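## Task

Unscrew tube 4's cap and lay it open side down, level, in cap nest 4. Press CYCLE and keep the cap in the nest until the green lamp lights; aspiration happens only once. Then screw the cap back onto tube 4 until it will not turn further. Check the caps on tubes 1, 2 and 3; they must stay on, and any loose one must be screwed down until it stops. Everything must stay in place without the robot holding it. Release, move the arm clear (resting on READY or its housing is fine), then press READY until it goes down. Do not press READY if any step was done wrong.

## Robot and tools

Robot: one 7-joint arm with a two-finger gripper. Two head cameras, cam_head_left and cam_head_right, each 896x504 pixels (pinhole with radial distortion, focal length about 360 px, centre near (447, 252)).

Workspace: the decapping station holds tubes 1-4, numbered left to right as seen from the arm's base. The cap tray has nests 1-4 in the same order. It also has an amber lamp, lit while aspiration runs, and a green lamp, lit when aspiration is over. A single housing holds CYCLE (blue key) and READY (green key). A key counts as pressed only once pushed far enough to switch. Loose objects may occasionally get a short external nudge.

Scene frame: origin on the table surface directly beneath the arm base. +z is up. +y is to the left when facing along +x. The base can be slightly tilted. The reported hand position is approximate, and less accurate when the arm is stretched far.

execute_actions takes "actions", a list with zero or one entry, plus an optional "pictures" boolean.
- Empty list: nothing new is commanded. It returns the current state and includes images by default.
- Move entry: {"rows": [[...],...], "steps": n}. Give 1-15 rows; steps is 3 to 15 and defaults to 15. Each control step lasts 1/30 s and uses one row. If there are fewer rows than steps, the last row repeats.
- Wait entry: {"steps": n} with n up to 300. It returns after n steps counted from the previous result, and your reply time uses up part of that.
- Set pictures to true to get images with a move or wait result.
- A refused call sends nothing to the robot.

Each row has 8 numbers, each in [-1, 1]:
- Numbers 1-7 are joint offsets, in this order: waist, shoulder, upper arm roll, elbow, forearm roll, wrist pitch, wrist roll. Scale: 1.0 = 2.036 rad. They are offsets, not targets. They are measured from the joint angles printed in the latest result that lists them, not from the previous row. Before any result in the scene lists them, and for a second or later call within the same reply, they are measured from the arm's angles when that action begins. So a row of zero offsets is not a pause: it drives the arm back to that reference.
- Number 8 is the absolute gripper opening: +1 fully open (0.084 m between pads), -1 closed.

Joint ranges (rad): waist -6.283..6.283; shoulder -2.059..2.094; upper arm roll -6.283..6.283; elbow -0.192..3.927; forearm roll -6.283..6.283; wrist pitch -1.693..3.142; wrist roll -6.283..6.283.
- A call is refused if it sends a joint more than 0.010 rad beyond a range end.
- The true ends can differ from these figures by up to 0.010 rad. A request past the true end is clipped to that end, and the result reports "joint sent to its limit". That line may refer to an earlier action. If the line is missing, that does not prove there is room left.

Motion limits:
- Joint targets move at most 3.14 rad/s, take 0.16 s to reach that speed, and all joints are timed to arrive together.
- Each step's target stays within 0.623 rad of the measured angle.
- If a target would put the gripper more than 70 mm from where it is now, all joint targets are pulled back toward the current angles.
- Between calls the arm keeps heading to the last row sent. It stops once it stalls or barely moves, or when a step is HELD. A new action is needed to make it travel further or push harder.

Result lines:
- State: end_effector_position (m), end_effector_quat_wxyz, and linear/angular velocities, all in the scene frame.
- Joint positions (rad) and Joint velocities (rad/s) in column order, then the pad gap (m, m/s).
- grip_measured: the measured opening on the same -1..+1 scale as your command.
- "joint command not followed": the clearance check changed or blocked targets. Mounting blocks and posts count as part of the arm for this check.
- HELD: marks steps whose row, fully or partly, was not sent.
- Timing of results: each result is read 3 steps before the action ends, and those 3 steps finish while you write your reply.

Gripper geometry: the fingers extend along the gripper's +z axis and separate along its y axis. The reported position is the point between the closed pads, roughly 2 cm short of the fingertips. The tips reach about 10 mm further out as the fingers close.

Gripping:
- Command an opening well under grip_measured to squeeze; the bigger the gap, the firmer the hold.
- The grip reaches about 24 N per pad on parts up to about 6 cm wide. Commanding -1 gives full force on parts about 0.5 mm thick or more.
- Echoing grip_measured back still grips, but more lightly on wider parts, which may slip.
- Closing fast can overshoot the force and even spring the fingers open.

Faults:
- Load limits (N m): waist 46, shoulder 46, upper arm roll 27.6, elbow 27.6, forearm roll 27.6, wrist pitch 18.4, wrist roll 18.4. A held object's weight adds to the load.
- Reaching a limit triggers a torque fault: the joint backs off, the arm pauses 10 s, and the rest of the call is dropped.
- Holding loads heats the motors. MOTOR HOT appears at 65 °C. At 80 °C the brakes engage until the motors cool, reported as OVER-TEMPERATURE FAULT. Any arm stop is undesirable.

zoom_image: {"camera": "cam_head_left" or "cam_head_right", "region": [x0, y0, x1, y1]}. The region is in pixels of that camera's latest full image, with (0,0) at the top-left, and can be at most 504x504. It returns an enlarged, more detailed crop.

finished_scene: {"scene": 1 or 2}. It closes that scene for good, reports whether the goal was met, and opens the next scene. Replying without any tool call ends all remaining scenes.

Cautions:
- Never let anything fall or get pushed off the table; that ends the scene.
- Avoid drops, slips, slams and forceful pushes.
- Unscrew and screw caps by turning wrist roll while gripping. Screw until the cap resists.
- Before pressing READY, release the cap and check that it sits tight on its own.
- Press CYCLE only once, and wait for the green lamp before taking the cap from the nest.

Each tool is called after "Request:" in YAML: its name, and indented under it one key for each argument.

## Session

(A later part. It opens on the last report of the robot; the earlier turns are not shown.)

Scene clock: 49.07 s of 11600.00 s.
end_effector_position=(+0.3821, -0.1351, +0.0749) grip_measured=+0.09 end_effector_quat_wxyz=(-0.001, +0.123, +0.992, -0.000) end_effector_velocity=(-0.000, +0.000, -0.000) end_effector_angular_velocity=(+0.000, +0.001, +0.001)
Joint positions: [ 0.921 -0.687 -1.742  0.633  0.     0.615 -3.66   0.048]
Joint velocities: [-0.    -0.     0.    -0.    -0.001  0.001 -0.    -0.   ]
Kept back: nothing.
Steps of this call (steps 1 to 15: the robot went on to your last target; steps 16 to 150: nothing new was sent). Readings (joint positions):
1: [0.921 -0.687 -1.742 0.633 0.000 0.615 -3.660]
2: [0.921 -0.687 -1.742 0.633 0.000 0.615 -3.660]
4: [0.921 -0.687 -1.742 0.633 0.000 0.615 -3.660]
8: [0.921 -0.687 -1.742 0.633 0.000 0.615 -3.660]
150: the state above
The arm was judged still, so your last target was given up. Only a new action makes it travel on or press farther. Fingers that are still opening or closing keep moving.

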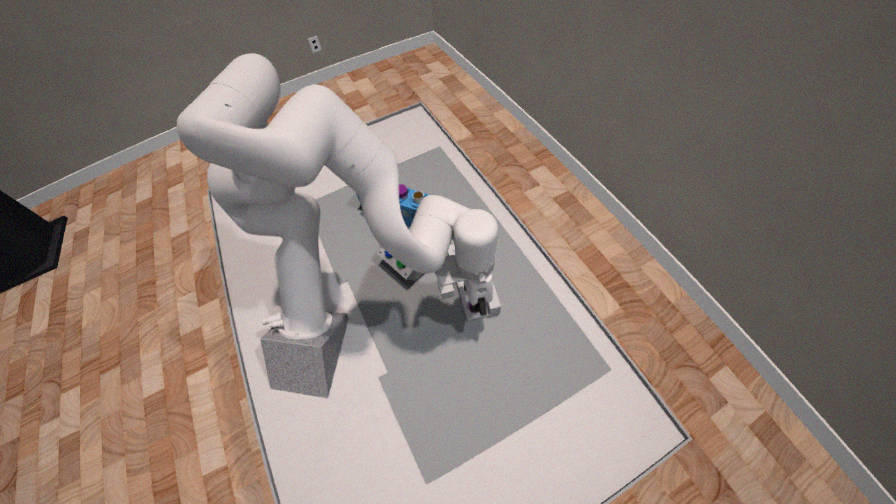

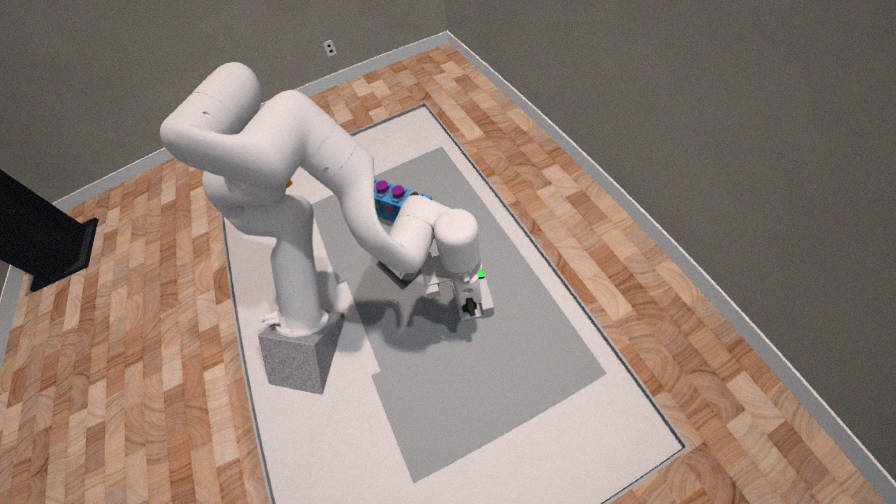

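Request:
execute_actions:
  actions:
    - {"rows": [[0.02,-0.003,-0.015,-0.002,0,-0.015,0,0.1],[0.04,-0.006,-0.03,-0.004,0,-0.03,0,0.1],[0.06,-0.009,-0.046,-0.006,0,-0.045,0,0.1],[0.0786,-0.0118,-0.0606,-0.0079,0,-0.059,0,0.1]], "steps": 15}

Request:
execute_actions:
  actions:
    - {"steps": 9}

Request:
execute_actions:
  actions:
    - {"rows": [[0,0,0,0,0,0,0,0.0],[0,0,0,0,0,0,0,-0.1],[0,0,0,0,0,0,0,-0.15],[0,0,0,0,0,0,0,-0.2],[0,0,0,0,0,0,0,-0.25],[0,0,0,0,0,0,0,-0.3],[0,0,0,0,0,0,0,-0.4],[0,0,0,0,0,0,0,-0.6],[0,0,0,0,0,0,0,-0.9]], "steps": 13}

Scene clock: 49.70 s of 11600.00 s.
end_effector_position=(+0.3815, -0.1345, +0.0388) grip_measured=+0.09 end_effector_quat_wxyz=(-0.002, +0.123, +0.992, +0.001) end_effector_velocity=(+0.006, -0.015, -0.013) end_effector_angular_velocity=(-0.031, -0.023, -0.015)
Joint positions: [ 1.073 -0.709 -1.858  0.617  0.     0.503 -3.66   0.048]
Joint velocities: [ 0.09  -0.011 -0.083  0.014  0.002 -0.084 -0.     0.   ]
Steps of this call (steps 1 to 7: nothing new was sent; steps 8 to 19: the first 12 steps of this action). Readings (joint positions):
8: [0.922 -0.687 -1.742 0.633 0.000 0.615 -3.660]
9: [0.926 -0.687 -1.745 0.633 0.000 0.611 -3.660]
11: [0.953 -0.691 -1.767 0.631 0.000 0.590 -3.660]
15: [1.042 -0.705 -1.833 0.619 0.000 0.527 -3.660]
19: the state above

Scene clock: 50.00 s of 11600.00 s.
end_effector_position=(+0.3816, -0.1353, +0.0374) grip_measured=+0.09 end_effector_quat_wxyz=(-0.001, +0.123, +0.992, +0.000) end_effector_velocity=(-0.001, +0.000, -0.002) end_effector_angular_velocity=(+0.001, +0.003, +0.002)
Joint positions: [ 1.081 -0.71  -1.865  0.617  0.     0.495 -3.66   0.048]
Joint velocities: [ 0.005 -0.001 -0.004 -0.002 -0.002 -0.003 -0.    -0.   ]
Kept back: nothing.
Steps of this call (steps 1 to 3: the last 3 steps of your previous action; steps 4 to 9: the robot went on to your last target). Readings (joint positions):
1: [1.075 -0.710 -1.860 0.617 0.000 0.500 -3.660]
2: [1.077 -0.710 -1.862 0.617 0.000 0.499 -3.660]
4: [1.079 -0.710 -1.863 0.617 0.000 0.497 -3.660]
8: [1.080 -0.710 -1.865 0.617 0.000 0.496 -3.660]
9: the state above

Scene clock: 50.33 s of 11600.00 s.
end_effector_position=(+0.3817, -0.1354, +0.0374) grip_measured=-0.25 end_effector_quat_wxyz=(-0.001, +0.123, +0.992, +0.000) end_effector_velocity=(+0.000, +0.000, -0.000) end_effector_angular_velocity=(+0.001, -0.000, +0.000)
Joint positions: [ 1.081 -0.71  -1.865  0.617  0.     0.495 -3.66   0.033]
Joint velocities: [-0.    -0.     0.001 -0.     0.001  0.     0.    -0.   ]
Steps of this call (steps 1 to 10: the first 10 steps of this action). Readings (joint positions):
1: [1.081 -0.711 -1.865 0.617 0.000 0.495 -3.660]
2: [1.081 -0.711 -1.865 0.617 0.000 0.495 -3.660]
4: [1.081 -0.711 -1.865 0.617 0.000 0.495 -3.660]
8: [1.081 -0.710 -1.865 0.617 0.000 0.495 -3.660]
10: the state above

Request:
execute_actions:
  actions:
    - {"rows": [[-0.02,0.003,0.015,0.002,0,0.015,0,-0.9],[-0.04,0.006,0.03,0.004,0,0.03,0,-0.9],[-0.0786,0.0118,0.0606,0.0079,0,0.059,0,-0.9],[-0.0786,0.0118,0.0606,0.0079,0,0.059,0,-0.9],[-0.0786,0.0118,0.0606,0.0079,0,0.059,0,-0.9],[-0.0786,0.0118,0.0606,0.0079,0,0.059,0,-0.9],[-0.0786,0.0118,0.0606,0.0079,0,0.059,0,-0.9],[-0.14,0.0,0.13,0.03,0,0.13,-0.1,-0.9],[-0.14,0.0,0.13,0.03,0,0.13,-0.1,-0.9],[-0.14,0.0,0.13,0.03,0,0.13,-0.1,-0.9],[-0.202,-0.095,0.3585,0.01,0,0.21,-0.3,-0.9]], "steps": 15}

Request:
execute_actions:
  actions:
    - {"steps": 12}

Scene clock: 51.07 s of 11600.00 s.
end_effector_position=(+0.3893, -0.1256, +0.0868) grip_measured=-0.25 end_effector_quat_wxyz=(+0.000, +0.069, +0.998, +0.011) end_effector_velocity=(+0.145, +0.164, +0.185) end_effector_angular_velocity=(+0.227, -0.127, +1.549)
Joint positions: [ 0.875 -0.701 -1.685  0.648  0.     0.67  -3.746  0.033]
Joint velocities: [-0.675 -0.195  0.968  0.207  0.001  0.705 -1.094  0.   ]
Steps of this call (steps 1 to 3: the last 3 steps of your previous action; steps 4 to 10: the robot went on to your last target; steps 11 to 22: the first 12 steps of this action). Readings (joint positions):
11: [1.080 -0.710 -1.864 0.617 0.000 0.496 -3.660]
12: [1.076 -0.710 -1.861 0.617 0.000 0.500 -3.660]
14: [1.047 -0.706 -1.839 0.619 -0.000 0.522 -3.660]
18: [0.956 -0.692 -1.769 0.632 0.000 0.587 -3.660]
22: the state above

Scene clock: 51.47 s of 11600.00 s.
end_effector_position=(+0.4387, +0.0089, +0.1320) grip_measured=-0.25 end_effector_quat_wxyz=(+0.021, -0.299, +0.951, +0.072) end_effector_velocity=(+0.054, +0.306, +0.150) end_effector_angular_velocity=(+0.122, -0.223, +1.781)
Joint positions: [ 0.713 -0.86  -1.251  0.641  0.     0.87  -4.159  0.033]
Joint velocities: [-0.381 -0.387  1.036 -0.026 -0.001  0.459 -0.964  0.   ]
Kept back: nothing.
Steps of this call (steps 1 to 3: the last 3 steps of your previous action; steps 4 to 12: the robot went on to your last target). Readings (joint positions):
1: [0.856 -0.710 -1.650 0.654 0.000 0.691 -3.783]
2: [0.842 -0.724 -1.614 0.656 0.000 0.708 -3.818]
4: [0.819 -0.752 -1.539 0.650 0.000 0.740 -3.886]
8: [0.767 -0.806 -1.396 0.645 0.000 0.804 -4.021]
12: the state above

Request:
execute_actions:
  actions:
    - {"rows": [[-0.1419,-0.1297,0.3443,-0.0992,0,0.0658,-0.9533,-0.9]], "steps": 15}

Request:
execute_actions:
  actions:
    - {"steps": 22}

Scene clock: 52.00 s of 11600.00 s.
end_effector_position=(+0.4142, +0.1357, +0.1712) grip_measured=-0.25 end_effector_quat_wxyz=(-0.028, +0.718, -0.694, -0.034) end_effector_velocity=(-0.130, +0.236, +0.049) end_effector_angular_velocity=(-0.411, -0.334, +3.284)
Joint positions: [ 0.51  -1.047 -0.756  0.508  0.     0.974 -4.78   0.033]
Joint velocities: [-0.515 -0.466  1.235 -0.409  0.001  0.177 -2.426  0.   ]
Steps of this call (steps 1 to 4: the robot went on to your last target; steps 5 to 16: the first 12 steps of this action). Readings (joint positions):
5: [0.677 -0.897 -1.154 0.638 0.000 0.914 -4.252]
6: [0.672 -0.901 -1.144 0.636 0.000 0.917 -4.263]
8: [0.650 -0.919 -1.096 0.620 -0.000 0.926 -4.317]
12: [0.581 -0.983 -0.924 0.563 0.000 0.950 -4.509]
16: the state above

Scene clock: 52.73 s of 11600.00 s.
end_effector_position=(+0.3901, +0.1678, +0.1757) grip_measured=-0.25 end_effector_quat_wxyz=(+0.002, +0.999, -0.044, +0.001) end_effector_velocity=(+0.000, +0.001, +0.000) end_effector_angular_velocity=(-0.002, -0.002, +0.082)
Joint positions: [ 0.424 -1.124 -0.551  0.439  0.     1.004 -6.092  0.033]
Joint velocities: [-0.001 -0.001  0.004 -0.     0.    -0.    -0.08   0.   ]
Kept back: nothing.
Steps of this call (steps 1 to 3: the last 3 steps of your previous action; steps 4 to 22: the robot went on to your last target). Readings (joint positions):
1: [0.494 -1.062 -0.716 0.494 0.000 0.980 -4.864]
2: [0.479 -1.075 -0.680 0.482 0.000 0.985 -4.951]
4: [0.455 -1.097 -0.624 0.463 0.000 0.993 -5.128]
8: [0.433 -1.117 -0.571 0.445 0.000 1.001 -5.485]
22: the state above

Request:
execute_actions:
  actions:
    - {"rows": [[0.003,0.003,0,-0.005,0,-0.009,0,-0.9],[0.0055,0.006,-0.0015,-0.009,0,-0.017,0,-0.9],[0.008,0.0095,-0.003,-0.014,0,-0.026,0,-0.9],[0.0105,0.013,-0.004,-0.0185,0,-0.035,0,-0.9],[0.013,0.016,-0.005,-0.023,0,-0.0435,0,-0.9],[0.0159,0.0192,-0.0059,-0.0277,0,-0.0521,0,-0.9]], "steps": 15}

Request:
execute_actions:
  actions:
    - {"steps": 9}
  pictures: true

Request:
zoom_image:
  camera: "cam_head_left"
  region: [380, 160, 450, 230]

Scene clock: 53.37 s of 11600.00 s.
end_effector_position=(+0.3897, +0.1689, +0.1494) grip_measured=-0.25 end_effector_quat_wxyz=(+0.001, +0.999, -0.042, +0.002) end_effector_velocity=(+0.032, +0.003, +0.008) end_effector_angular_velocity=(+0.016, -0.106, -0.005)
Joint positions: [ 0.454 -1.088 -0.561  0.387  0.     0.907 -6.092  0.033]
Joint velocities: [ 0.018  0.019 -0.015  0.017 -0.003 -0.115  0.003 -0.001]
Steps of this call (steps 1 to 7: the robot went on to your last target; steps 8 to 19: the first 12 steps of this action). Readings (joint positions):
8: [0.424 -1.124 -0.550 0.439 0.000 1.003 -6.099]
9: [0.425 -1.123 -0.550 0.438 0.000 1.001 -6.098]
11: [0.429 -1.119 -0.552 0.431 0.000 0.987 -6.096]
15: [0.445 -1.099 -0.558 0.402 0.000 0.936 -6.093]
19: the state above

Scene clock: 53.67 s of 11600.00 s.
end_effector_position=(+0.3906, +0.1690, +0.1481) grip_measured=-0.25 end_effector_quat_wxyz=(+0.001, +0.999, -0.042, +0.003) end_effector_velocity=(-0.010, -0.006, -0.012) end_effector_angular_velocity=(-0.012, +0.031, -0.005)
Joint positions: [ 0.456 -1.086 -0.563  0.384 -0.     0.898 -6.092  0.033]
Joint velocities: [-0.001  0.011 -0.009 -0.025 -0.009 -0.002 -0.001 -0.001]
Kept back: nothing.
Steps of this call (steps 1 to 3: the last 3 steps of your previous action; steps 4 to 9: the robot went on to your last target). Readings (joint positions):
1: [0.455 -1.088 -0.562 0.388 -0.000 0.904 -6.092]
2: [0.455 -1.087 -0.562 0.387 -0.000 0.902 -6.092]
4: [0.455 -1.087 -0.562 0.387 -0.000 0.900 -6.092]
8: [0.456 -1.086 -0.562 0.385 -0.000 0.898 -6.092]
9: the state above

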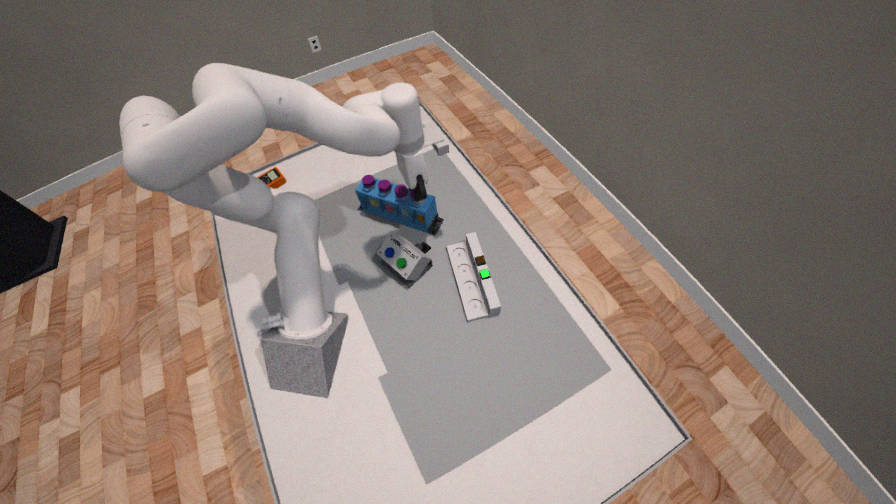

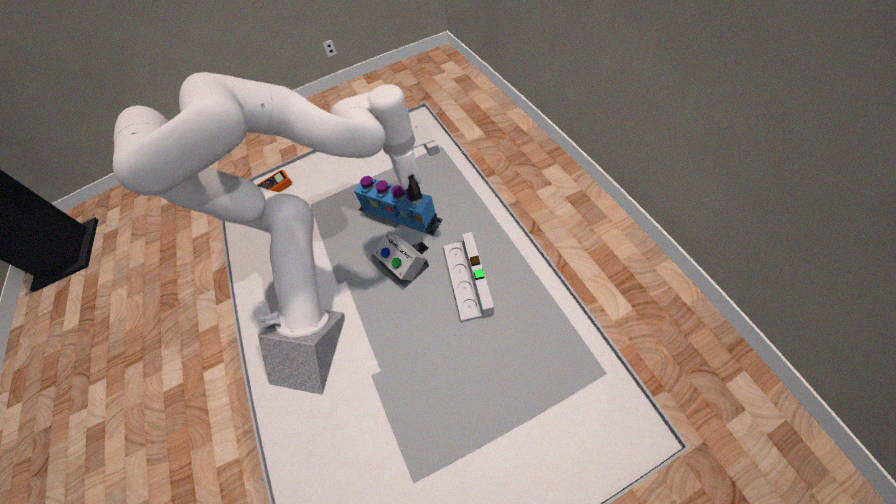

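Region (380, 160, 450, 230) of cam_head_left's 896x504 image, scaled by 7.200, with more detail than that image has.

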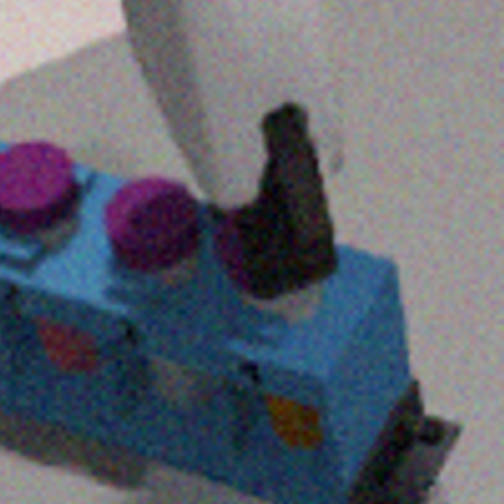

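Request:
execute_actions:
  actions:
    - {"rows": [[0.001,0.0015,-0.0005,-0.0013,0,-0.0025,0,-0.9],[0.001,0.0015,-0.0005,-0.0013,0,-0.0025,0,-0.9],[0.002,0.003,-0.001,-0.0026,0,-0.005,0,-0.9],[0.002,0.003,-0.001,-0.0026,0,-0.005,0,-0.9],[0.003,0.0044,-0.0015,-0.0039,0,-0.0076,0,-0.9]], "steps": 15}

Request:
execute_actions:
  actions:
    - {"steps": 6}

Scene clock: 54.20 s of 11600.00 s.
end_effector_position=(+0.3907, +0.1687, +0.1443) grip_measured=-0.25 end_effector_quat_wxyz=(+0.001, +0.999, -0.042, +0.003) end_effector_velocity=(+0.000, -0.000, -0.001) end_effector_angular_velocity=(-0.000, -0.001, +0.000)
Joint positions: [ 0.461 -1.078 -0.566  0.379 -0.001  0.884 -6.092  0.033]
Joint velocities: [ 0.002  0.002 -0.002 -0.002 -0.002 -0.006  0.     0.   ]
Steps of this call (steps 1 to 4: the robot went on to your last target; steps 5 to 16: the first 12 steps of this action). Readings (joint positions):
5: [0.457 -1.084 -0.563 0.381 -0.000 0.897 -6.092]
6: [0.457 -1.084 -0.563 0.381 -0.000 0.897 -6.092]
8: [0.458 -1.083 -0.563 0.381 -0.000 0.894 -6.092]
12: [0.460 -1.079 -0.565 0.379 -0.001 0.886 -6.092]
16: the state above

Scene clock: 54.40 s of 11600.00 s.
end_effector_position=(+0.3908, +0.1687, +0.1440) grip_measured=-0.25 end_effector_quat_wxyz=(+0.001, +0.999, -0.042, +0.003) end_effector_velocity=(-0.000, -0.000, -0.001) end_effector_angular_velocity=(-0.001, +0.000, +0.000)
Joint positions: [ 0.461 -1.077 -0.566  0.378 -0.001  0.882 -6.092  0.033]
Joint velocities: [ 0.001  0.001 -0.001 -0.002 -0.001 -0.003  0.     0.   ]
Kept back: nothing.
Steps of this call (steps 1 to 3: the last 3 steps of your previous action; steps 4 to 6: the robot went on to your last target). Readings (joint positions):
1: [0.461 -1.078 -0.566 0.379 -0.001 0.884 -6.092]
2: [0.461 -1.078 -0.566 0.379 -0.001 0.883 -6.092]
4: [0.461 -1.077 -0.566 0.379 -0.001 0.882 -6.092]
6: the state above

Request:
execute_actions:
  actions:
    - {"rows": [[0.0007,0.0009,-0.0003,-0.0013,0.0005,-0.0015,0.78,-0.9]], "steps": 15}

Request:
execute_actions:
  actions:
    - {"steps": 15}
  pictures: true

Request:
zoom_image:
  camera: "cam_head_left"
  region: [380, 160, 450, 230]

Scene clock: 54.97 s of 11600.00 s.
end_effector_position=(+0.3901, +0.1686, +0.1424) grip_measured=-0.25 end_effector_quat_wxyz=(+0.000, +0.926, -0.378, +0.002) end_effector_velocity=(-0.005, +0.003, -0.005) end_effector_angular_velocity=(+0.015, +0.009, -2.672)
Joint positions: [ 0.463 -1.075 -0.567  0.375  0.     0.879 -5.402  0.033]
Joint velocities: [ 0.006 -0.     0.004 -0.01   0.007  0.003  2.676  0.   ]
Steps of this call (steps 1 to 5: the robot went on to your last target; steps 6 to 17: the first 12 steps of this action). Readings (joint positions):
6: [0.462 -1.077 -0.566 0.378 -0.001 0.882 -6.092]
7: [0.462 -1.077 -0.566 0.378 -0.001 0.881 -6.086]
9: [0.462 -1.077 -0.566 0.378 -0.001 0.880 -6.040]
13: [0.462 -1.076 -0.567 0.377 -0.001 0.879 -5.764]
17: the state above

Scene clock: 55.47 s of 11600.00 s.
end_effector_position=(+0.3897, +0.1688, +0.1421) grip_measured=-0.25 end_effector_quat_wxyz=(-0.000, +0.676, -0.737, +0.002) end_effector_velocity=(+0.000, +0.000, +0.000) end_effector_angular_velocity=(-0.000, -0.001, -0.176)
Joint positions: [ 0.463 -1.075 -0.567  0.375  0.     0.879 -4.521  0.033]
Joint velocities: [ 0.    -0.     0.001  0.001 -0.001  0.     0.177 -0.   ]
Kept back: nothing.
Steps of this call (steps 1 to 3: the last 3 steps of your previous action; steps 4 to 15: the robot went on to your last target). Readings (joint positions):
1: [0.463 -1.075 -0.567 0.375 0.000 0.879 -5.313]
2: [0.463 -1.075 -0.567 0.375 0.001 0.879 -5.224]
4: [0.463 -1.075 -0.566 0.375 0.001 0.879 -5.045]
8: [0.463 -1.075 -0.567 0.375 0.001 0.879 -4.716]
15: the state above

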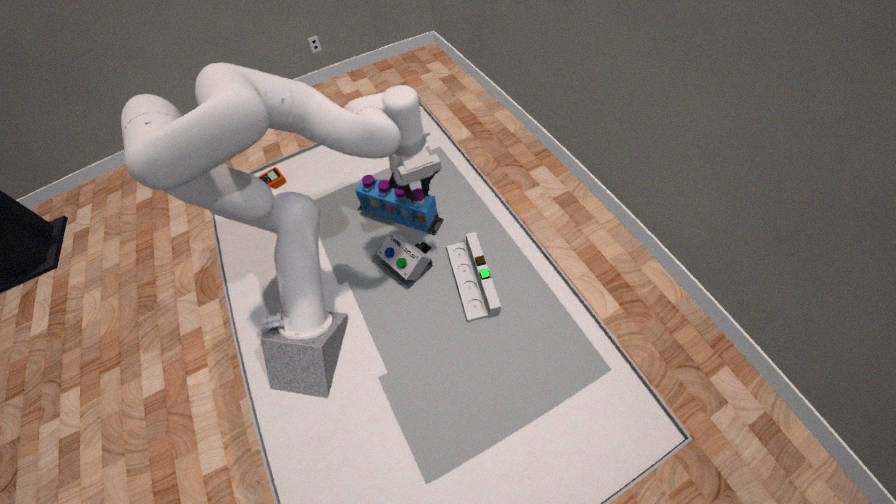

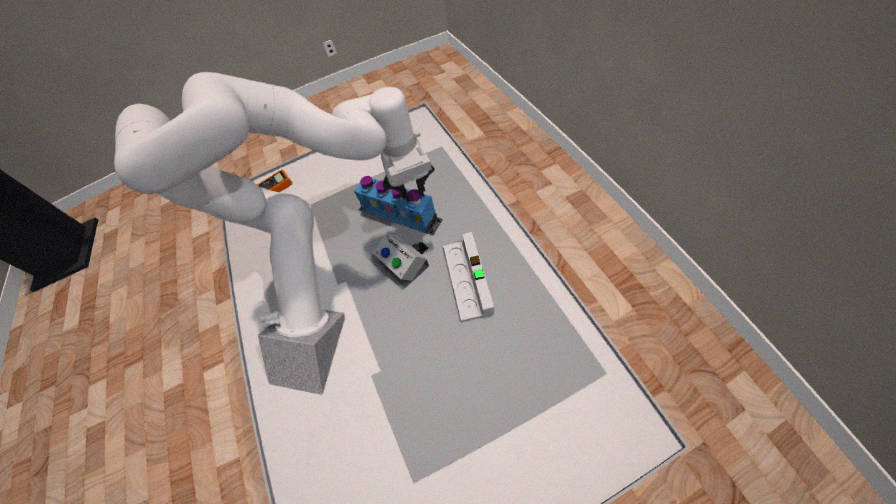

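Region (380, 160, 450, 230) of cam_head_left's 896x504 image, scaled by 7.200, with more detail than that image has.

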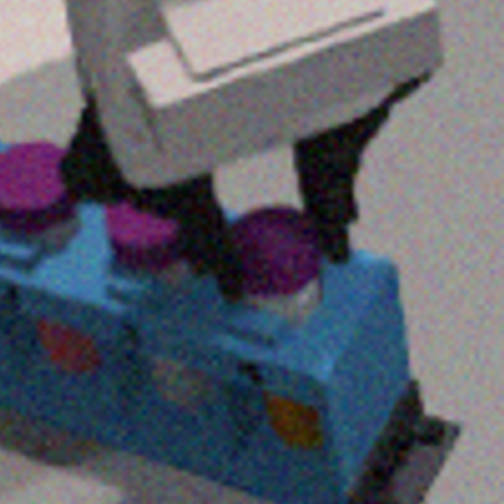

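Request:
execute_actions:
  actions:
    - {"rows": [[0.0008,0.001,-0.0004,-0.0008,0,-0.0021,1.0,-0.9]], "steps": 15}

Request:
execute_actions:
  actions:
    - {"rows": [[0.0008,0.001,-0.0004,-0.0008,0,-0.0021,1.0,-0.9]], "steps": 15}

Request:
execute_actions:
  actions:
    - {"rows": [[0.0008,0.001,-0.0004,-0.0008,0,-0.0021,1.0,-0.9]], "steps": 15}

Request:
execute_actions:
  actions:
    - {"rows": [[0.0008,0.001,-0.0004,-0.0008,0,-0.0021,1.0,-0.9]], "steps": 15}

Request:
execute_actions:
  actions:
    - {"rows": [[0.0008,0.001,-0.0004,-0.0008,0,-0.0021,0.65,-0.9]], "steps": 15}

Request:
execute_actions:
  actions:
    - {"steps": 12}
  pictures: true

Request:
zoom_image:
  camera: "cam_head_left"
  region: [380, 160, 450, 230]

Scene clock: 56.10 s of 11600.00 s.
end_effector_position=(+0.3895, +0.1686, +0.1410) grip_measured=-0.25 end_effector_quat_wxyz=(+0.001, -0.380, +0.925, -0.002) end_effector_velocity=(-0.001, +0.000, -0.004) end_effector_angular_velocity=(+0.005, -0.004, -2.675)
Joint positions: [ 0.464 -1.073 -0.567  0.373  0.     0.876 -3.815  0.033]
Joint velocities: [ 0.004  0.007 -0.    -0.006  0.    -0.011  2.676 -0.   ]
Steps of this call (steps 1 to 7: the robot went on to your last target; steps 8 to 19: the first 12 steps of this action). Readings (joint positions):
8: [0.463 -1.075 -0.567 0.375 0.000 0.879 -4.505]
9: [0.463 -1.075 -0.567 0.375 0.000 0.879 -4.499]
11: [0.463 -1.075 -0.567 0.375 0.000 0.879 -4.452]
15: [0.464 -1.074 -0.567 0.374 0.000 0.878 -4.176]
19: the state above

Scene clock: 56.60 s of 11600.00 s.
end_effector_position=(+0.3890, +0.1691, +0.1394) grip_measured=-0.25 end_effector_quat_wxyz=(+0.001, +0.275, +0.961, -0.001) end_effector_velocity=(-0.002, +0.001, -0.003) end_effector_angular_velocity=(+0.003, +0.001, -2.655)
Joint positions: [ 0.467 -1.071 -0.568  0.37   0.001  0.872 -2.478  0.033]
Joint velocities: [ 0.004  0.002  0.002 -0.006  0.003 -0.004  2.658  0.   ]
Steps of this call (steps 1 to 3: the last 3 steps of your previous action; steps 4 to 15: the first 12 steps of this action, its rows measured from where the robot was after step 3). Readings (joint positions):
3: [0.465 -1.073 -0.567 0.373 0.000 0.875 -3.547]
4: [0.465 -1.073 -0.567 0.373 0.000 0.875 -3.458]
5: [0.465 -1.073 -0.567 0.373 0.000 0.875 -3.368]
7: [0.465 -1.073 -0.568 0.372 0.000 0.875 -3.190]
11: [0.466 -1.072 -0.568 0.371 0.001 0.873 -2.834]
15: the state above

Scene clock: 57.10 s of 11600.00 s.
end_effector_position=(+0.3898, +0.1693, +0.1392) grip_measured=-0.25 end_effector_quat_wxyz=(+0.001, +0.811, +0.584, +0.001) end_effector_velocity=(+0.001, +0.000, -0.000) end_effector_angular_velocity=(+0.009, -0.008, -2.658)
Joint positions: [ 0.468 -1.07  -0.568  0.37   0.001  0.868 -1.141  0.033]
Joint velocities: [ 0.002  0.002 -0.    -0.     0.001 -0.007  2.658  0.   ]
Steps of this call (steps 1 to 3: the last 3 steps of your previous action; steps 4 to 15: the first 12 steps of this action, its rows measured from where the robot was after step 3). Readings (joint positions):
3: [0.467 -1.071 -0.567 0.370 0.001 0.872 -2.210]
4: [0.467 -1.071 -0.567 0.370 0.001 0.872 -2.121]
5: [0.467 -1.071 -0.567 0.370 0.001 0.872 -2.032]
7: [0.467 -1.071 -0.568 0.371 0.001 0.871 -1.854]
11: [0.468 -1.070 -0.568 0.370 0.001 0.869 -1.498]
15: the state above

Scene clock: 57.60 s of 11600.00 s.
end_effector_position=(+0.3905, +0.1688, +0.1386) grip_measured=-0.25 end_effector_quat_wxyz=(+0.001, +0.999, -0.045, +0.003) end_effector_velocity=(-0.001, -0.003, -0.002) end_effector_angular_velocity=(+0.009, -0.003, -2.661)
Joint positions: [ 0.469 -1.068 -0.57   0.37   0.     0.863  0.195  0.033]
Joint velocities: [-0.001  0.005 -0.005 -0.004 -0.005 -0.005  2.658  0.   ]
Steps of this call (steps 1 to 3: the last 3 steps of your previous action; steps 4 to 15: the first 12 steps of this action, its rows measured from where the robot was after step 3). Readings (joint positions):
3: [0.468 -1.070 -0.568 0.370 0.001 0.868 -0.874]
4: [0.468 -1.070 -0.568 0.370 0.001 0.867 -0.785]
5: [0.468 -1.070 -0.568 0.370 0.001 0.867 -0.696]
7: [0.468 -1.070 -0.568 0.370 0.001 0.866 -0.517]
11: [0.469 -1.069 -0.569 0.370 0.001 0.864 -0.161]
15: the state above

Scene clock: 58.10 s of 11600.00 s.
end_effector_position=(+0.3899, +0.1685, +0.1373) grip_measured=-0.25 end_effector_quat_wxyz=(-0.000, +0.761, -0.649, +0.002) end_effector_velocity=(+0.000, +0.000, -0.001) end_effector_angular_velocity=(+0.005, -0.006, -2.252)
Joint positions: [ 0.47  -1.066 -0.571  0.367 -0.     0.861  1.519  0.033]
Joint velocities: [ 0.001  0.002  0.    -0.001 -0.002 -0.003  2.254  0.   ]
Steps of this call (steps 1 to 3: the last 3 steps of your previous action; steps 4 to 15: the first 12 steps of this action, its rows measured from where the robot was after step 3). Readings (joint positions):
3: [0.469 -1.067 -0.570 0.369 -0.000 0.863 0.463]
4: [0.468 -1.067 -0.571 0.369 -0.000 0.863 0.552]
5: [0.469 -1.067 -0.570 0.369 -0.000 0.863 0.641]
7: [0.469 -1.067 -0.571 0.369 -0.000 0.863 0.819]
11: [0.470 -1.066 -0.571 0.368 -0.000 0.861 1.175]
15: the state above

Scene clock: 58.50 s of 11600.00 s.
end_effector_position=(+0.3901, +0.1685, +0.1372) grip_measured=-0.25 end_effector_quat_wxyz=(+0.001, -0.669, +0.743, -0.002) end_effector_velocity=(+0.001, -0.000, +0.000) end_effector_angular_velocity=(-0.001, -0.002, -0.038)
Joint positions: [ 0.47  -1.066 -0.571  0.367 -0.     0.86   1.782  0.033]
Joint velocities: [ 0.     0.    -0.001  0.    -0.001 -0.003  0.038  0.   ]
Kept back: nothing.
Steps of this call (steps 1 to 3: the last 3 steps of your previous action; steps 4 to 12: the robot went on to your last target). Readings (joint positions):
1: [0.470 -1.066 -0.571 0.367 -0.000 0.860 1.589]
2: [0.470 -1.066 -0.571 0.367 -0.000 0.860 1.646]
4: [0.470 -1.066 -0.571 0.367 -0.000 0.860 1.720]
8: [0.470 -1.066 -0.571 0.367 -0.000 0.860 1.770]
12: the state above

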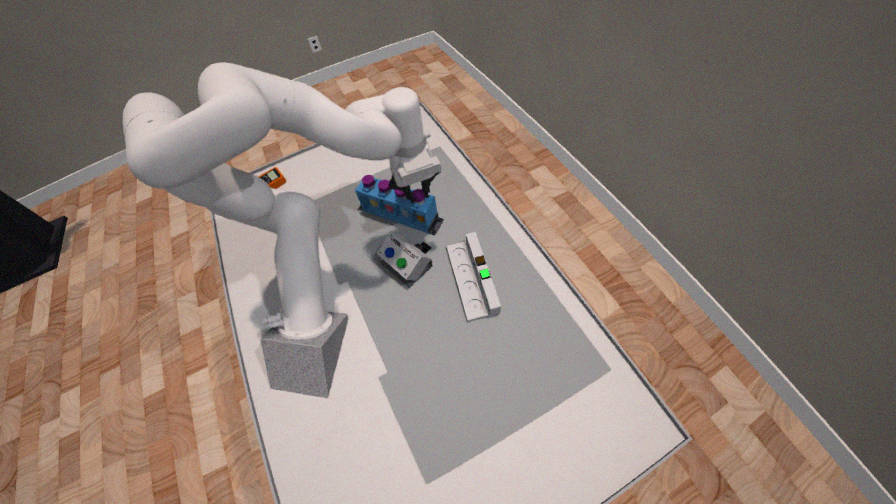

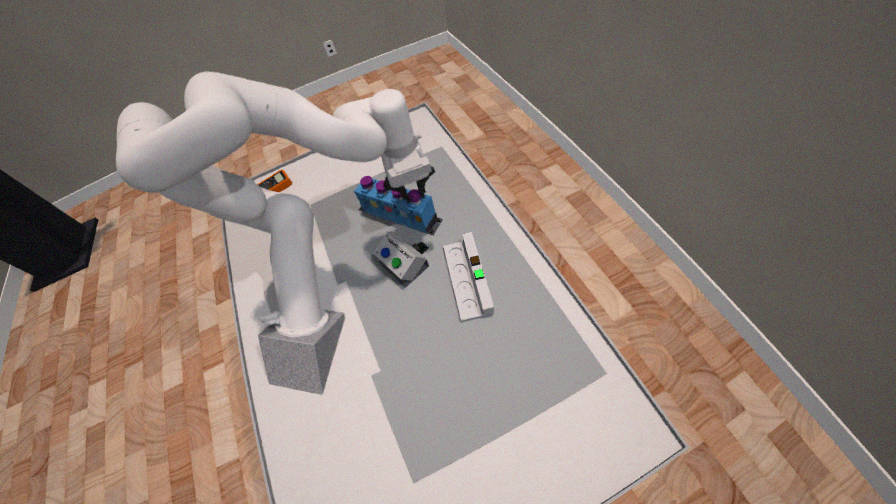

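Region (380, 160, 450, 230) of cam_head_left's 896x504 image, scaled by 7.200, with more detail than that image has.

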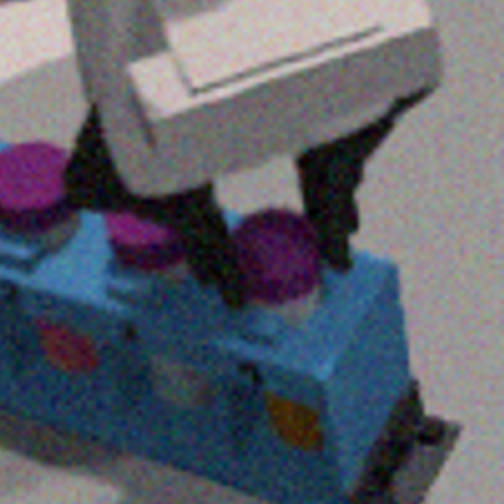

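Request:
execute_actions:
  actions:
    - {"rows": [[0.0007,0.0008,-0.0002,-0.0006,0,-0.0016,1.0,-0.9]], "steps": 15}

Request:
execute_actions:
  actions:
    - {"rows": [[0.0009,0.0011,-0.0004,-0.0008,0,-0.0022,1.0,-0.9]], "steps": 15}

Request:
execute_actions:
  actions:
    - {"steps": 18}
  pictures: true

Request:
zoom_image:
  camera: "cam_head_left"
  region: [380, 160, 450, 230]

Scene clock: 59.10 s of 11600.00 s.
end_effector_position=(+0.3902, +0.1689, +0.1364) grip_measured=-0.25 end_effector_quat_wxyz=(+0.002, -0.377, +0.926, -0.002) end_effector_velocity=(-0.000, +0.000, -0.001) end_effector_angular_velocity=(+0.009, -0.003, -2.673)
Joint positions: [ 0.472 -1.064 -0.571  0.366  0.     0.855  2.476  0.033]
Joint velocities: [ 0.001  0.001  0.001 -0.001 -0.001  0.     2.676 -0.   ]
Steps of this call (steps 1 to 6: the robot went on to your last target; steps 7 to 18: the first 12 steps of this action). Readings (joint positions):
7: [0.470 -1.065 -0.571 0.367 -0.000 0.859 1.786]
8: [0.470 -1.065 -0.571 0.367 -0.000 0.859 1.791]
10: [0.470 -1.065 -0.571 0.367 -0.000 0.859 1.838]
14: [0.472 -1.064 -0.571 0.366 0.000 0.856 2.114]
18: the state above

Scene clock: 59.60 s of 11600.00 s.
end_effector_position=(+0.3903, +0.1689, +0.1356) grip_measured=-0.25 end_effector_quat_wxyz=(+0.002, +0.278, +0.960, -0.000) end_effector_velocity=(-0.002, +0.002, -0.004) end_effector_angular_velocity=(+0.012, -0.001, -2.652)
Joint positions: [ 0.474 -1.062 -0.572  0.365  0.     0.852  3.813  0.033]
Joint velocities: [ 0.007  0.003  0.003 -0.009  0.002 -0.012  2.658  0.001]
Steps of this call (steps 1 to 3: the last 3 steps of your previous action; steps 4 to 15: the first 12 steps of this action, its rows measured from where the robot was after step 3). Readings (joint positions):
3: [0.472 -1.064 -0.571 0.366 0.000 0.855 2.744]
4: [0.472 -1.064 -0.571 0.366 0.000 0.855 2.833]
5: [0.472 -1.064 -0.571 0.366 0.000 0.855 2.922]
7: [0.472 -1.063 -0.571 0.366 0.000 0.855 3.100]
11: [0.473 -1.063 -0.572 0.365 0.000 0.853 3.456]
15: the state above

Scene clock: 60.20 s of 11600.00 s.
end_effector_position=(+0.3902, +0.1689, +0.1351) grip_measured=-0.25 end_effector_quat_wxyz=(+0.002, +0.690, +0.724, +0.001) end_effector_velocity=(-0.000, -0.000, +0.000) end_effector_angular_velocity=(-0.000, +0.001, -0.078)
Joint positions: [ 0.474 -1.061 -0.572  0.364  0.     0.851  4.772  0.033]
Joint velocities: [-0.    -0.    -0.001  0.    -0.001  0.001  0.078 -0.   ]
Kept back: nothing.
Steps of this call (steps 1 to 3: the last 3 steps of your previous action; steps 4 to 18: the robot went on to your last target). Readings (joint positions):
1: [0.474 -1.062 -0.572 0.365 0.000 0.852 3.902]
2: [0.474 -1.062 -0.572 0.365 0.000 0.852 3.991]
4: [0.474 -1.062 -0.572 0.364 0.000 0.851 4.169]
8: [0.474 -1.062 -0.572 0.364 0.000 0.851 4.512]
18: the state above

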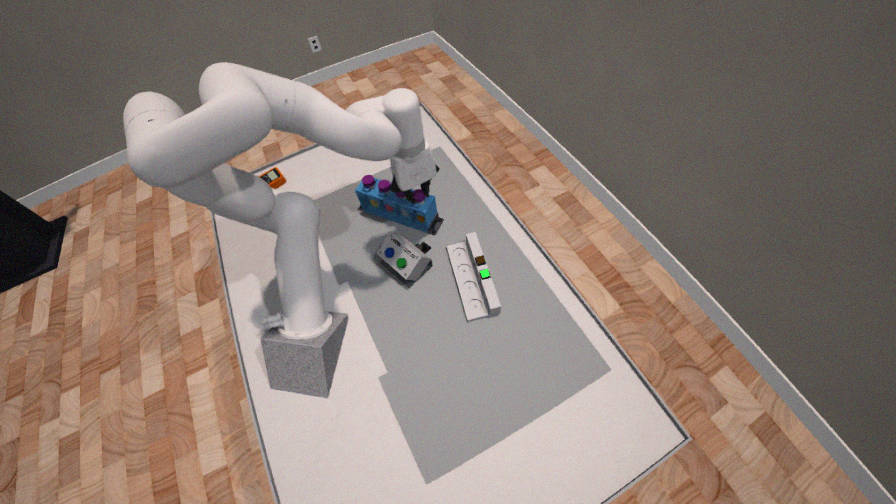

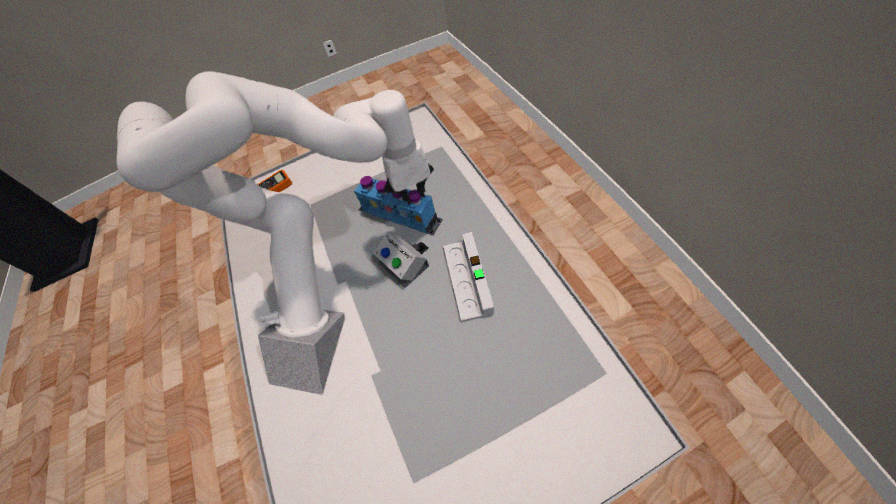

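Region (380, 160, 450, 230) of cam_head_left's 896x504 image, scaled by 7.200, with more detail than that image has.

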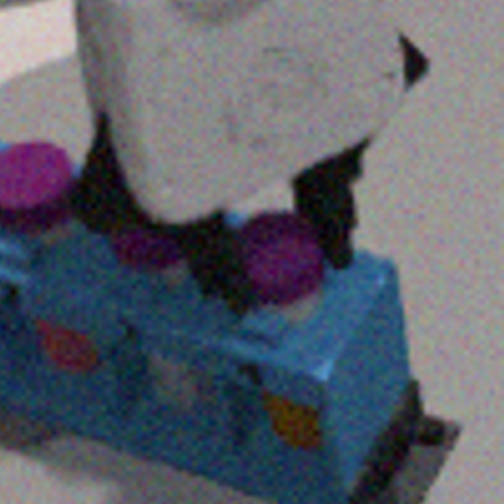

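Request:
execute_actions:
  actions:
    - {"rows": [[0,0,0,0,0,0,0,-0.3],[0,0,0,0,0,0,0,-0.15],[0,0,0,0,0,0,0,-0.15],[0.0014,0.0015,-0.0006,-0.0016,0,-0.003,-1.0,-0.15]], "steps": 15}

Request:
execute_actions:
  actions:
    - {"steps": 9}

Request:
execute_actions:
  actions:
    - {"rows": [[0,0,0,0,0,0,-1.0,-0.15]], "steps": 15}

Request:
execute_actions:
  actions:
    - {"steps": 16}

Scene clock: 60.93 s of 11600.00 s.
end_effector_position=(+0.3895, +0.1694, +0.1333) grip_measured=-0.16 end_effector_quat_wxyz=(+0.001, +0.523, +0.852, -0.000) end_effector_velocity=(+0.002, -0.003, -0.002) end_effector_angular_velocity=(-0.007, +0.000, +2.700)
Joint positions: [ 0.477 -1.059 -0.572  0.361  0.001  0.846  4.351  0.037]
Joint velocities: [ 0.003  0.008 -0.01  -0.003 -0.006 -0.014 -2.705  0.   ]
From where the robot then was, a joint's target lay farther than a number of 1.0 reaches, so one or more steps of this call were cut to that.
Steps of this call (steps 1 to 10: the robot went on to your last target; steps 11 to 22: the first 12 steps of this action). Readings (joint positions):
11: [0.474 -1.061 -0.572 0.364 0.000 0.851 4.779]
12: [0.474 -1.061 -0.572 0.364 0.000 0.851 4.778]
14: [0.474 -1.061 -0.572 0.364 0.000 0.851 4.775]
18: [0.476 -1.060 -0.570 0.360 0.002 0.849 4.671]
22: the state above

Scene clock: 61.23 s of 11600.00 s.
end_effector_position=(+0.3898, +0.1691, +0.1331) grip_measured=-0.16 end_effector_quat_wxyz=(+0.001, +0.147, +0.989, -0.001) end_effector_velocity=(+0.000, -0.000, +0.000) end_effector_angular_velocity=(-0.007, +0.004, +2.656)
Joint positions: [ 0.477 -1.058 -0.573  0.361  0.     0.845  3.544  0.037]
Joint velocities: [-0.001  0.    -0.001 -0.    -0.    -0.001 -2.657  0.   ]
Kept back: nothing.
Steps of this call (steps 1 to 3: the last 3 steps of your previous action; steps 4 to 9: the robot went on to your last target). Readings (joint positions):
1: [0.477 -1.059 -0.572 0.361 0.001 0.846 4.260]
2: [0.477 -1.059 -0.572 0.361 0.001 0.846 4.169]
4: [0.477 -1.059 -0.573 0.361 0.000 0.845 3.990]
8: [0.477 -1.058 -0.573 0.361 0.000 0.845 3.633]
9: the state above

Scene clock: 61.63 s of 11600.00 s.
end_effector_position=(+0.3898, +0.1691, +0.1331) grip_measured=-0.16 end_effector_quat_wxyz=(+0.001, -0.377, +0.926, -0.001) end_effector_velocity=(+0.000, -0.000, -0.000) end_effector_angular_velocity=(-0.007, +0.004, +2.658)
Joint positions: [ 0.477 -1.058 -0.573  0.361  0.     0.845  2.475  0.037]
Joint velocities: [ 0.    -0.    -0.001 -0.    -0.001 -0.    -2.658  0.   ]
Steps of this call (steps 1 to 12: the first 12 steps of this action). Readings (joint positions):
1: [0.477 -1.058 -0.573 0.361 0.000 0.845 3.455]
2: [0.477 -1.058 -0.573 0.361 0.000 0.845 3.366]
4: [0.477 -1.058 -0.573 0.361 0.000 0.845 3.188]
8: [0.477 -1.058 -0.573 0.361 0.000 0.845 2.832]
12: the state above

Scene clock: 62.17 s of 11600.00 s.
end_effector_position=(+0.3898, +0.1691, +0.1331) grip_measured=-0.16 end_effector_quat_wxyz=(-0.000, +0.759, -0.651, +0.002) end_effector_velocity=(-0.000, -0.000, -0.000) end_effector_angular_velocity=(+0.000, +0.001, +0.162)
Joint positions: [ 0.477 -1.058 -0.573  0.361  0.     0.845  1.524  0.037]
Joint velocities: [-0.     0.    -0.001 -0.     0.001  0.    -0.164 -0.   ]
Kept back: nothing.
Steps of this call (steps 1 to 3: the last 3 steps of your previous action; steps 4 to 16: the robot went on to your last target). Readings (joint positions):
1: [0.477 -1.058 -0.573 0.361 0.000 0.845 2.386]
2: [0.477 -1.058 -0.573 0.361 0.000 0.845 2.297]
4: [0.477 -1.058 -0.573 0.361 0.000 0.845 2.119]
8: [0.477 -1.058 -0.573 0.361 0.000 0.845 1.775]
16: the state above

Request:
execute_actions:
  actions:
    - {"rows": [[0,0,0,0,0,0,0,-0.25],[0,0,0,0,0,0,0,-0.35],[0,0,0,0,0,0,0,-0.6],[0,0,0,0,0,0,0,-0.9],[0.0006,0.0007,-0.0003,-0.0005,0,-0.0014,0.95,-0.9]], "steps": 15}

Request:
execute_actions:
  actions:
    - {"steps": 7}

Request:
execute_actions:
  actions:
    - {"rows": [[0.0009,0.0011,-0.0005,-0.0008,0,-0.0022,1.0,-0.9]], "steps": 15}

Request:
execute_actions:
  actions:
    - {"steps": 18}

Scene clock: 62.73 s of 11600.00 s.
end_effector_position=(+0.3900, +0.1691, +0.1330) grip_measured=-0.25 end_effector_quat_wxyz=(+0.001, -0.642, +0.767, -0.002) end_effector_velocity=(+0.000, +0.000, -0.002) end_effector_angular_velocity=(+0.009, -0.005, -2.650)
Joint positions: [ 0.478 -1.058 -0.573  0.36   0.     0.843  1.855  0.033]
Joint velocities: [ 0.004  0.004 -0.001 -0.003 -0.    -0.009  2.651  0.   ]
Steps of this call (steps 1 to 5: the robot went on to your last target; steps 6 to 17: the first 12 steps of this action). Readings (joint positions):
6: [0.477 -1.058 -0.573 0.361 0.000 0.845 1.511]
7: [0.477 -1.058 -0.573 0.361 0.000 0.845 1.512]
9: [0.477 -1.058 -0.573 0.361 0.000 0.845 1.517]
13: [0.477 -1.058 -0.573 0.361 0.000 0.844 1.576]
17: the state above

Scene clock: 62.97 s of 11600.00 s.
end_effector_position=(+0.3903, +0.1690, +0.1326) grip_measured=-0.25 end_effector_quat_wxyz=(+0.002, -0.373, +0.928, -0.002) end_effector_velocity=(-0.000, +0.001, -0.003) end_effector_angular_velocity=(+0.008, -0.007, -2.652)
Joint positions: [ 0.478 -1.057 -0.574  0.36  -0.     0.841  2.484  0.033]
Joint velocities: [ 0.003  0.002  0.003 -0.007 -0.003 -0.012  2.658 -0.001]
Kept back: nothing.
Steps of this call (steps 1 to 3: the last 3 steps of your previous action; steps 4 to 7: the robot went on to your last target). Readings (joint positions):
1: [0.478 -1.058 -0.573 0.360 0.000 0.843 1.945]
2: [0.478 -1.057 -0.574 0.360 0.000 0.842 2.036]
4: [0.478 -1.057 -0.574 0.360 0.000 0.841 2.216]
7: the state above

Scene clock: 63.37 s of 11600.00 s.
end_effector_position=(+0.3906, +0.1685, +0.1320) grip_measured=-0.25 end_effector_quat_wxyz=(+0.002, +0.152, +0.988, -0.001) end_effector_velocity=(-0.000, -0.001, -0.002) end_effector_angular_velocity=(+0.012, -0.005, -2.660)
Joint positions: [ 0.479 -1.055 -0.576  0.359 -0.001  0.837  3.553  0.033]
Joint velocities: [ 0.     0.003 -0.003 -0.003 -0.001 -0.005  2.658 -0.   ]
Steps of this call (steps 1 to 12: the first 12 steps of this action). Readings (joint positions):
1: [0.478 -1.056 -0.574 0.360 -0.000 0.840 2.573]
2: [0.478 -1.056 -0.574 0.360 -0.000 0.840 2.662]
4: [0.478 -1.056 -0.574 0.360 -0.000 0.840 2.840]
8: [0.479 -1.055 -0.575 0.359 -0.001 0.838 3.197]
12: the state above

Scene clock: 63.97 s of 11600.00 s.
end_effector_position=(+0.3902, +0.1685, +0.1315) grip_measured=-0.25 end_effector_quat_wxyz=(+0.002, +0.591, +0.807, +0.000) end_effector_velocity=(+0.000, +0.000, +0.000) end_effector_angular_velocity=(+0.001, -0.002, -0.077)
Joint positions: [ 0.479 -1.054 -0.576  0.358 -0.001  0.837  4.512  0.033]
Joint velocities: [ 0.    -0.     0.001  0.     0.001 -0.002  0.078 -0.   ]
Kept back: nothing.
Steps of this call (steps 1 to 3: the last 3 steps of your previous action; steps 4 to 18: the robot went on to your last target). Readings (joint positions):
1: [0.479 -1.055 -0.576 0.359 -0.001 0.837 3.642]
2: [0.479 -1.054 -0.576 0.359 -0.001 0.837 3.731]
4: [0.479 -1.054 -0.576 0.359 -0.001 0.837 3.909]
8: [0.479 -1.054 -0.576 0.358 -0.001 0.837 4.253]
18: the state above

Now slow ramp through the expected stop.

Request:
execute_actions:
  actions:
    - {"rows": [[0,0,0,0,0,0,0.02,-1],[0,0,0,0,0,0,0.04,-1],[0,0,0,0,0,0,0.06,-1],[0,0,0,0,0,0,0.08,-1],[0,0,0,0,0,0,0.10,-1],[0,0,0,0,0,0,0.12,-1],[0,0,0,0,0,0,0.14,-1],[0,0,0,0,0,0,0.16,-1],[0,0,0,0,0,0,0.18,-1],[0,0,0,0,0,0,0.20,-1]], "steps": 15}

Request:
execute_actions:
  actions:
    - {"steps": 10}
  pictures: true

Request:
zoom_image:
  camera: "cam_head_left"
  region: [380, 160, 450, 230]

Scene clock: 66.87 s of 11600.00 s.
end_effector_position=(+0.3902, +0.1688, +0.1314) grip_measured=-0.25 end_effector_quat_wxyz=(+0.002, +0.702, +0.712, +0.001) end_effector_velocity=(-0.000, -0.000, -0.000) end_effector_angular_velocity=(+0.004, -0.001, -1.034)
Joint positions: [ 0.48  -1.054 -0.575  0.358 -0.     0.836  4.804  0.033]
Joint velocities: [-0.     0.001 -0.    -0.001  0.001  0.     1.033  0.   ]
Steps of this call (steps 1 to 30: the robot went on to your last target; steps 31 to 75: nothing new was sent; steps 76 to 87: the first 12 steps of this action). Readings (joint positions):
76: [0.480 -1.054 -0.575 0.358 -0.000 0.836 4.520]
77: [0.480 -1.054 -0.575 0.358 -0.000 0.836 4.524]
79: [0.480 -1.054 -0.575 0.358 -0.000 0.836 4.550]
83: [0.480 -1.054 -0.575 0.358 -0.000 0.836 4.660]
87: the state above

Scene clock: 67.20 s of 11600.00 s.
end_effector_position=(+0.3902, +0.1687, +0.1314) grip_measured=-0.25 end_effector_quat_wxyz=(+0.002, +0.741, +0.672, +0.001) end_effector_velocity=(+0.000, -0.000, +0.000) end_effector_angular_velocity=(-0.000, -0.001, -0.034)
Joint positions: [ 0.48  -1.054 -0.575  0.358 -0.     0.836  4.916  0.033]
Joint velocities: [-0.001 -0.    -0.     0.     0.    -0.     0.034 -0.   ]
Kept back: nothing.
Steps of this call (steps 1 to 3: the last 3 steps of your previous action; steps 4 to 10: the robot went on to your last target). Readings (joint positions):
1: [0.480 -1.054 -0.575 0.358 -0.000 0.836 4.836]
2: [0.480 -1.054 -0.575 0.358 -0.000 0.836 4.861]
4: [0.480 -1.054 -0.575 0.358 -0.000 0.836 4.891]
8: [0.480 -1.054 -0.575 0.358 -0.000 0.836 4.913]
10: the state above

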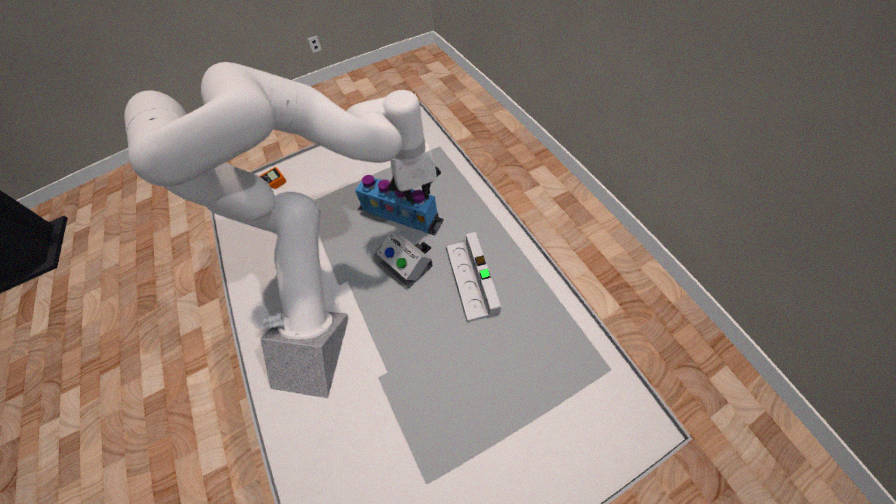

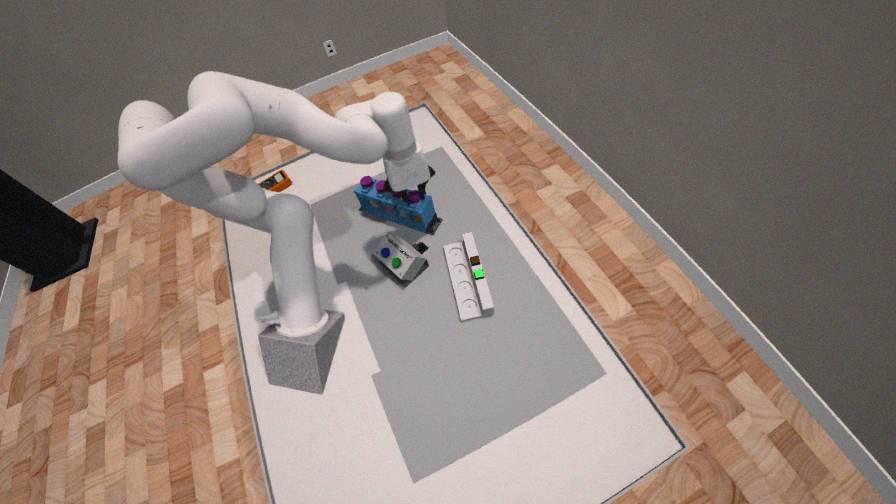

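Region (380, 160, 450, 230) of cam_head_left's 896x504 image, scaled by 7.200, with more detail than that image has.

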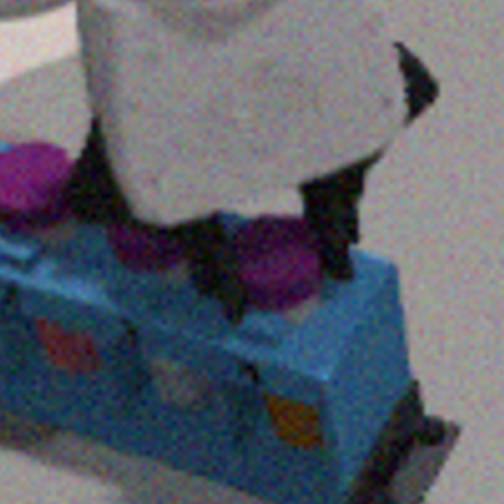

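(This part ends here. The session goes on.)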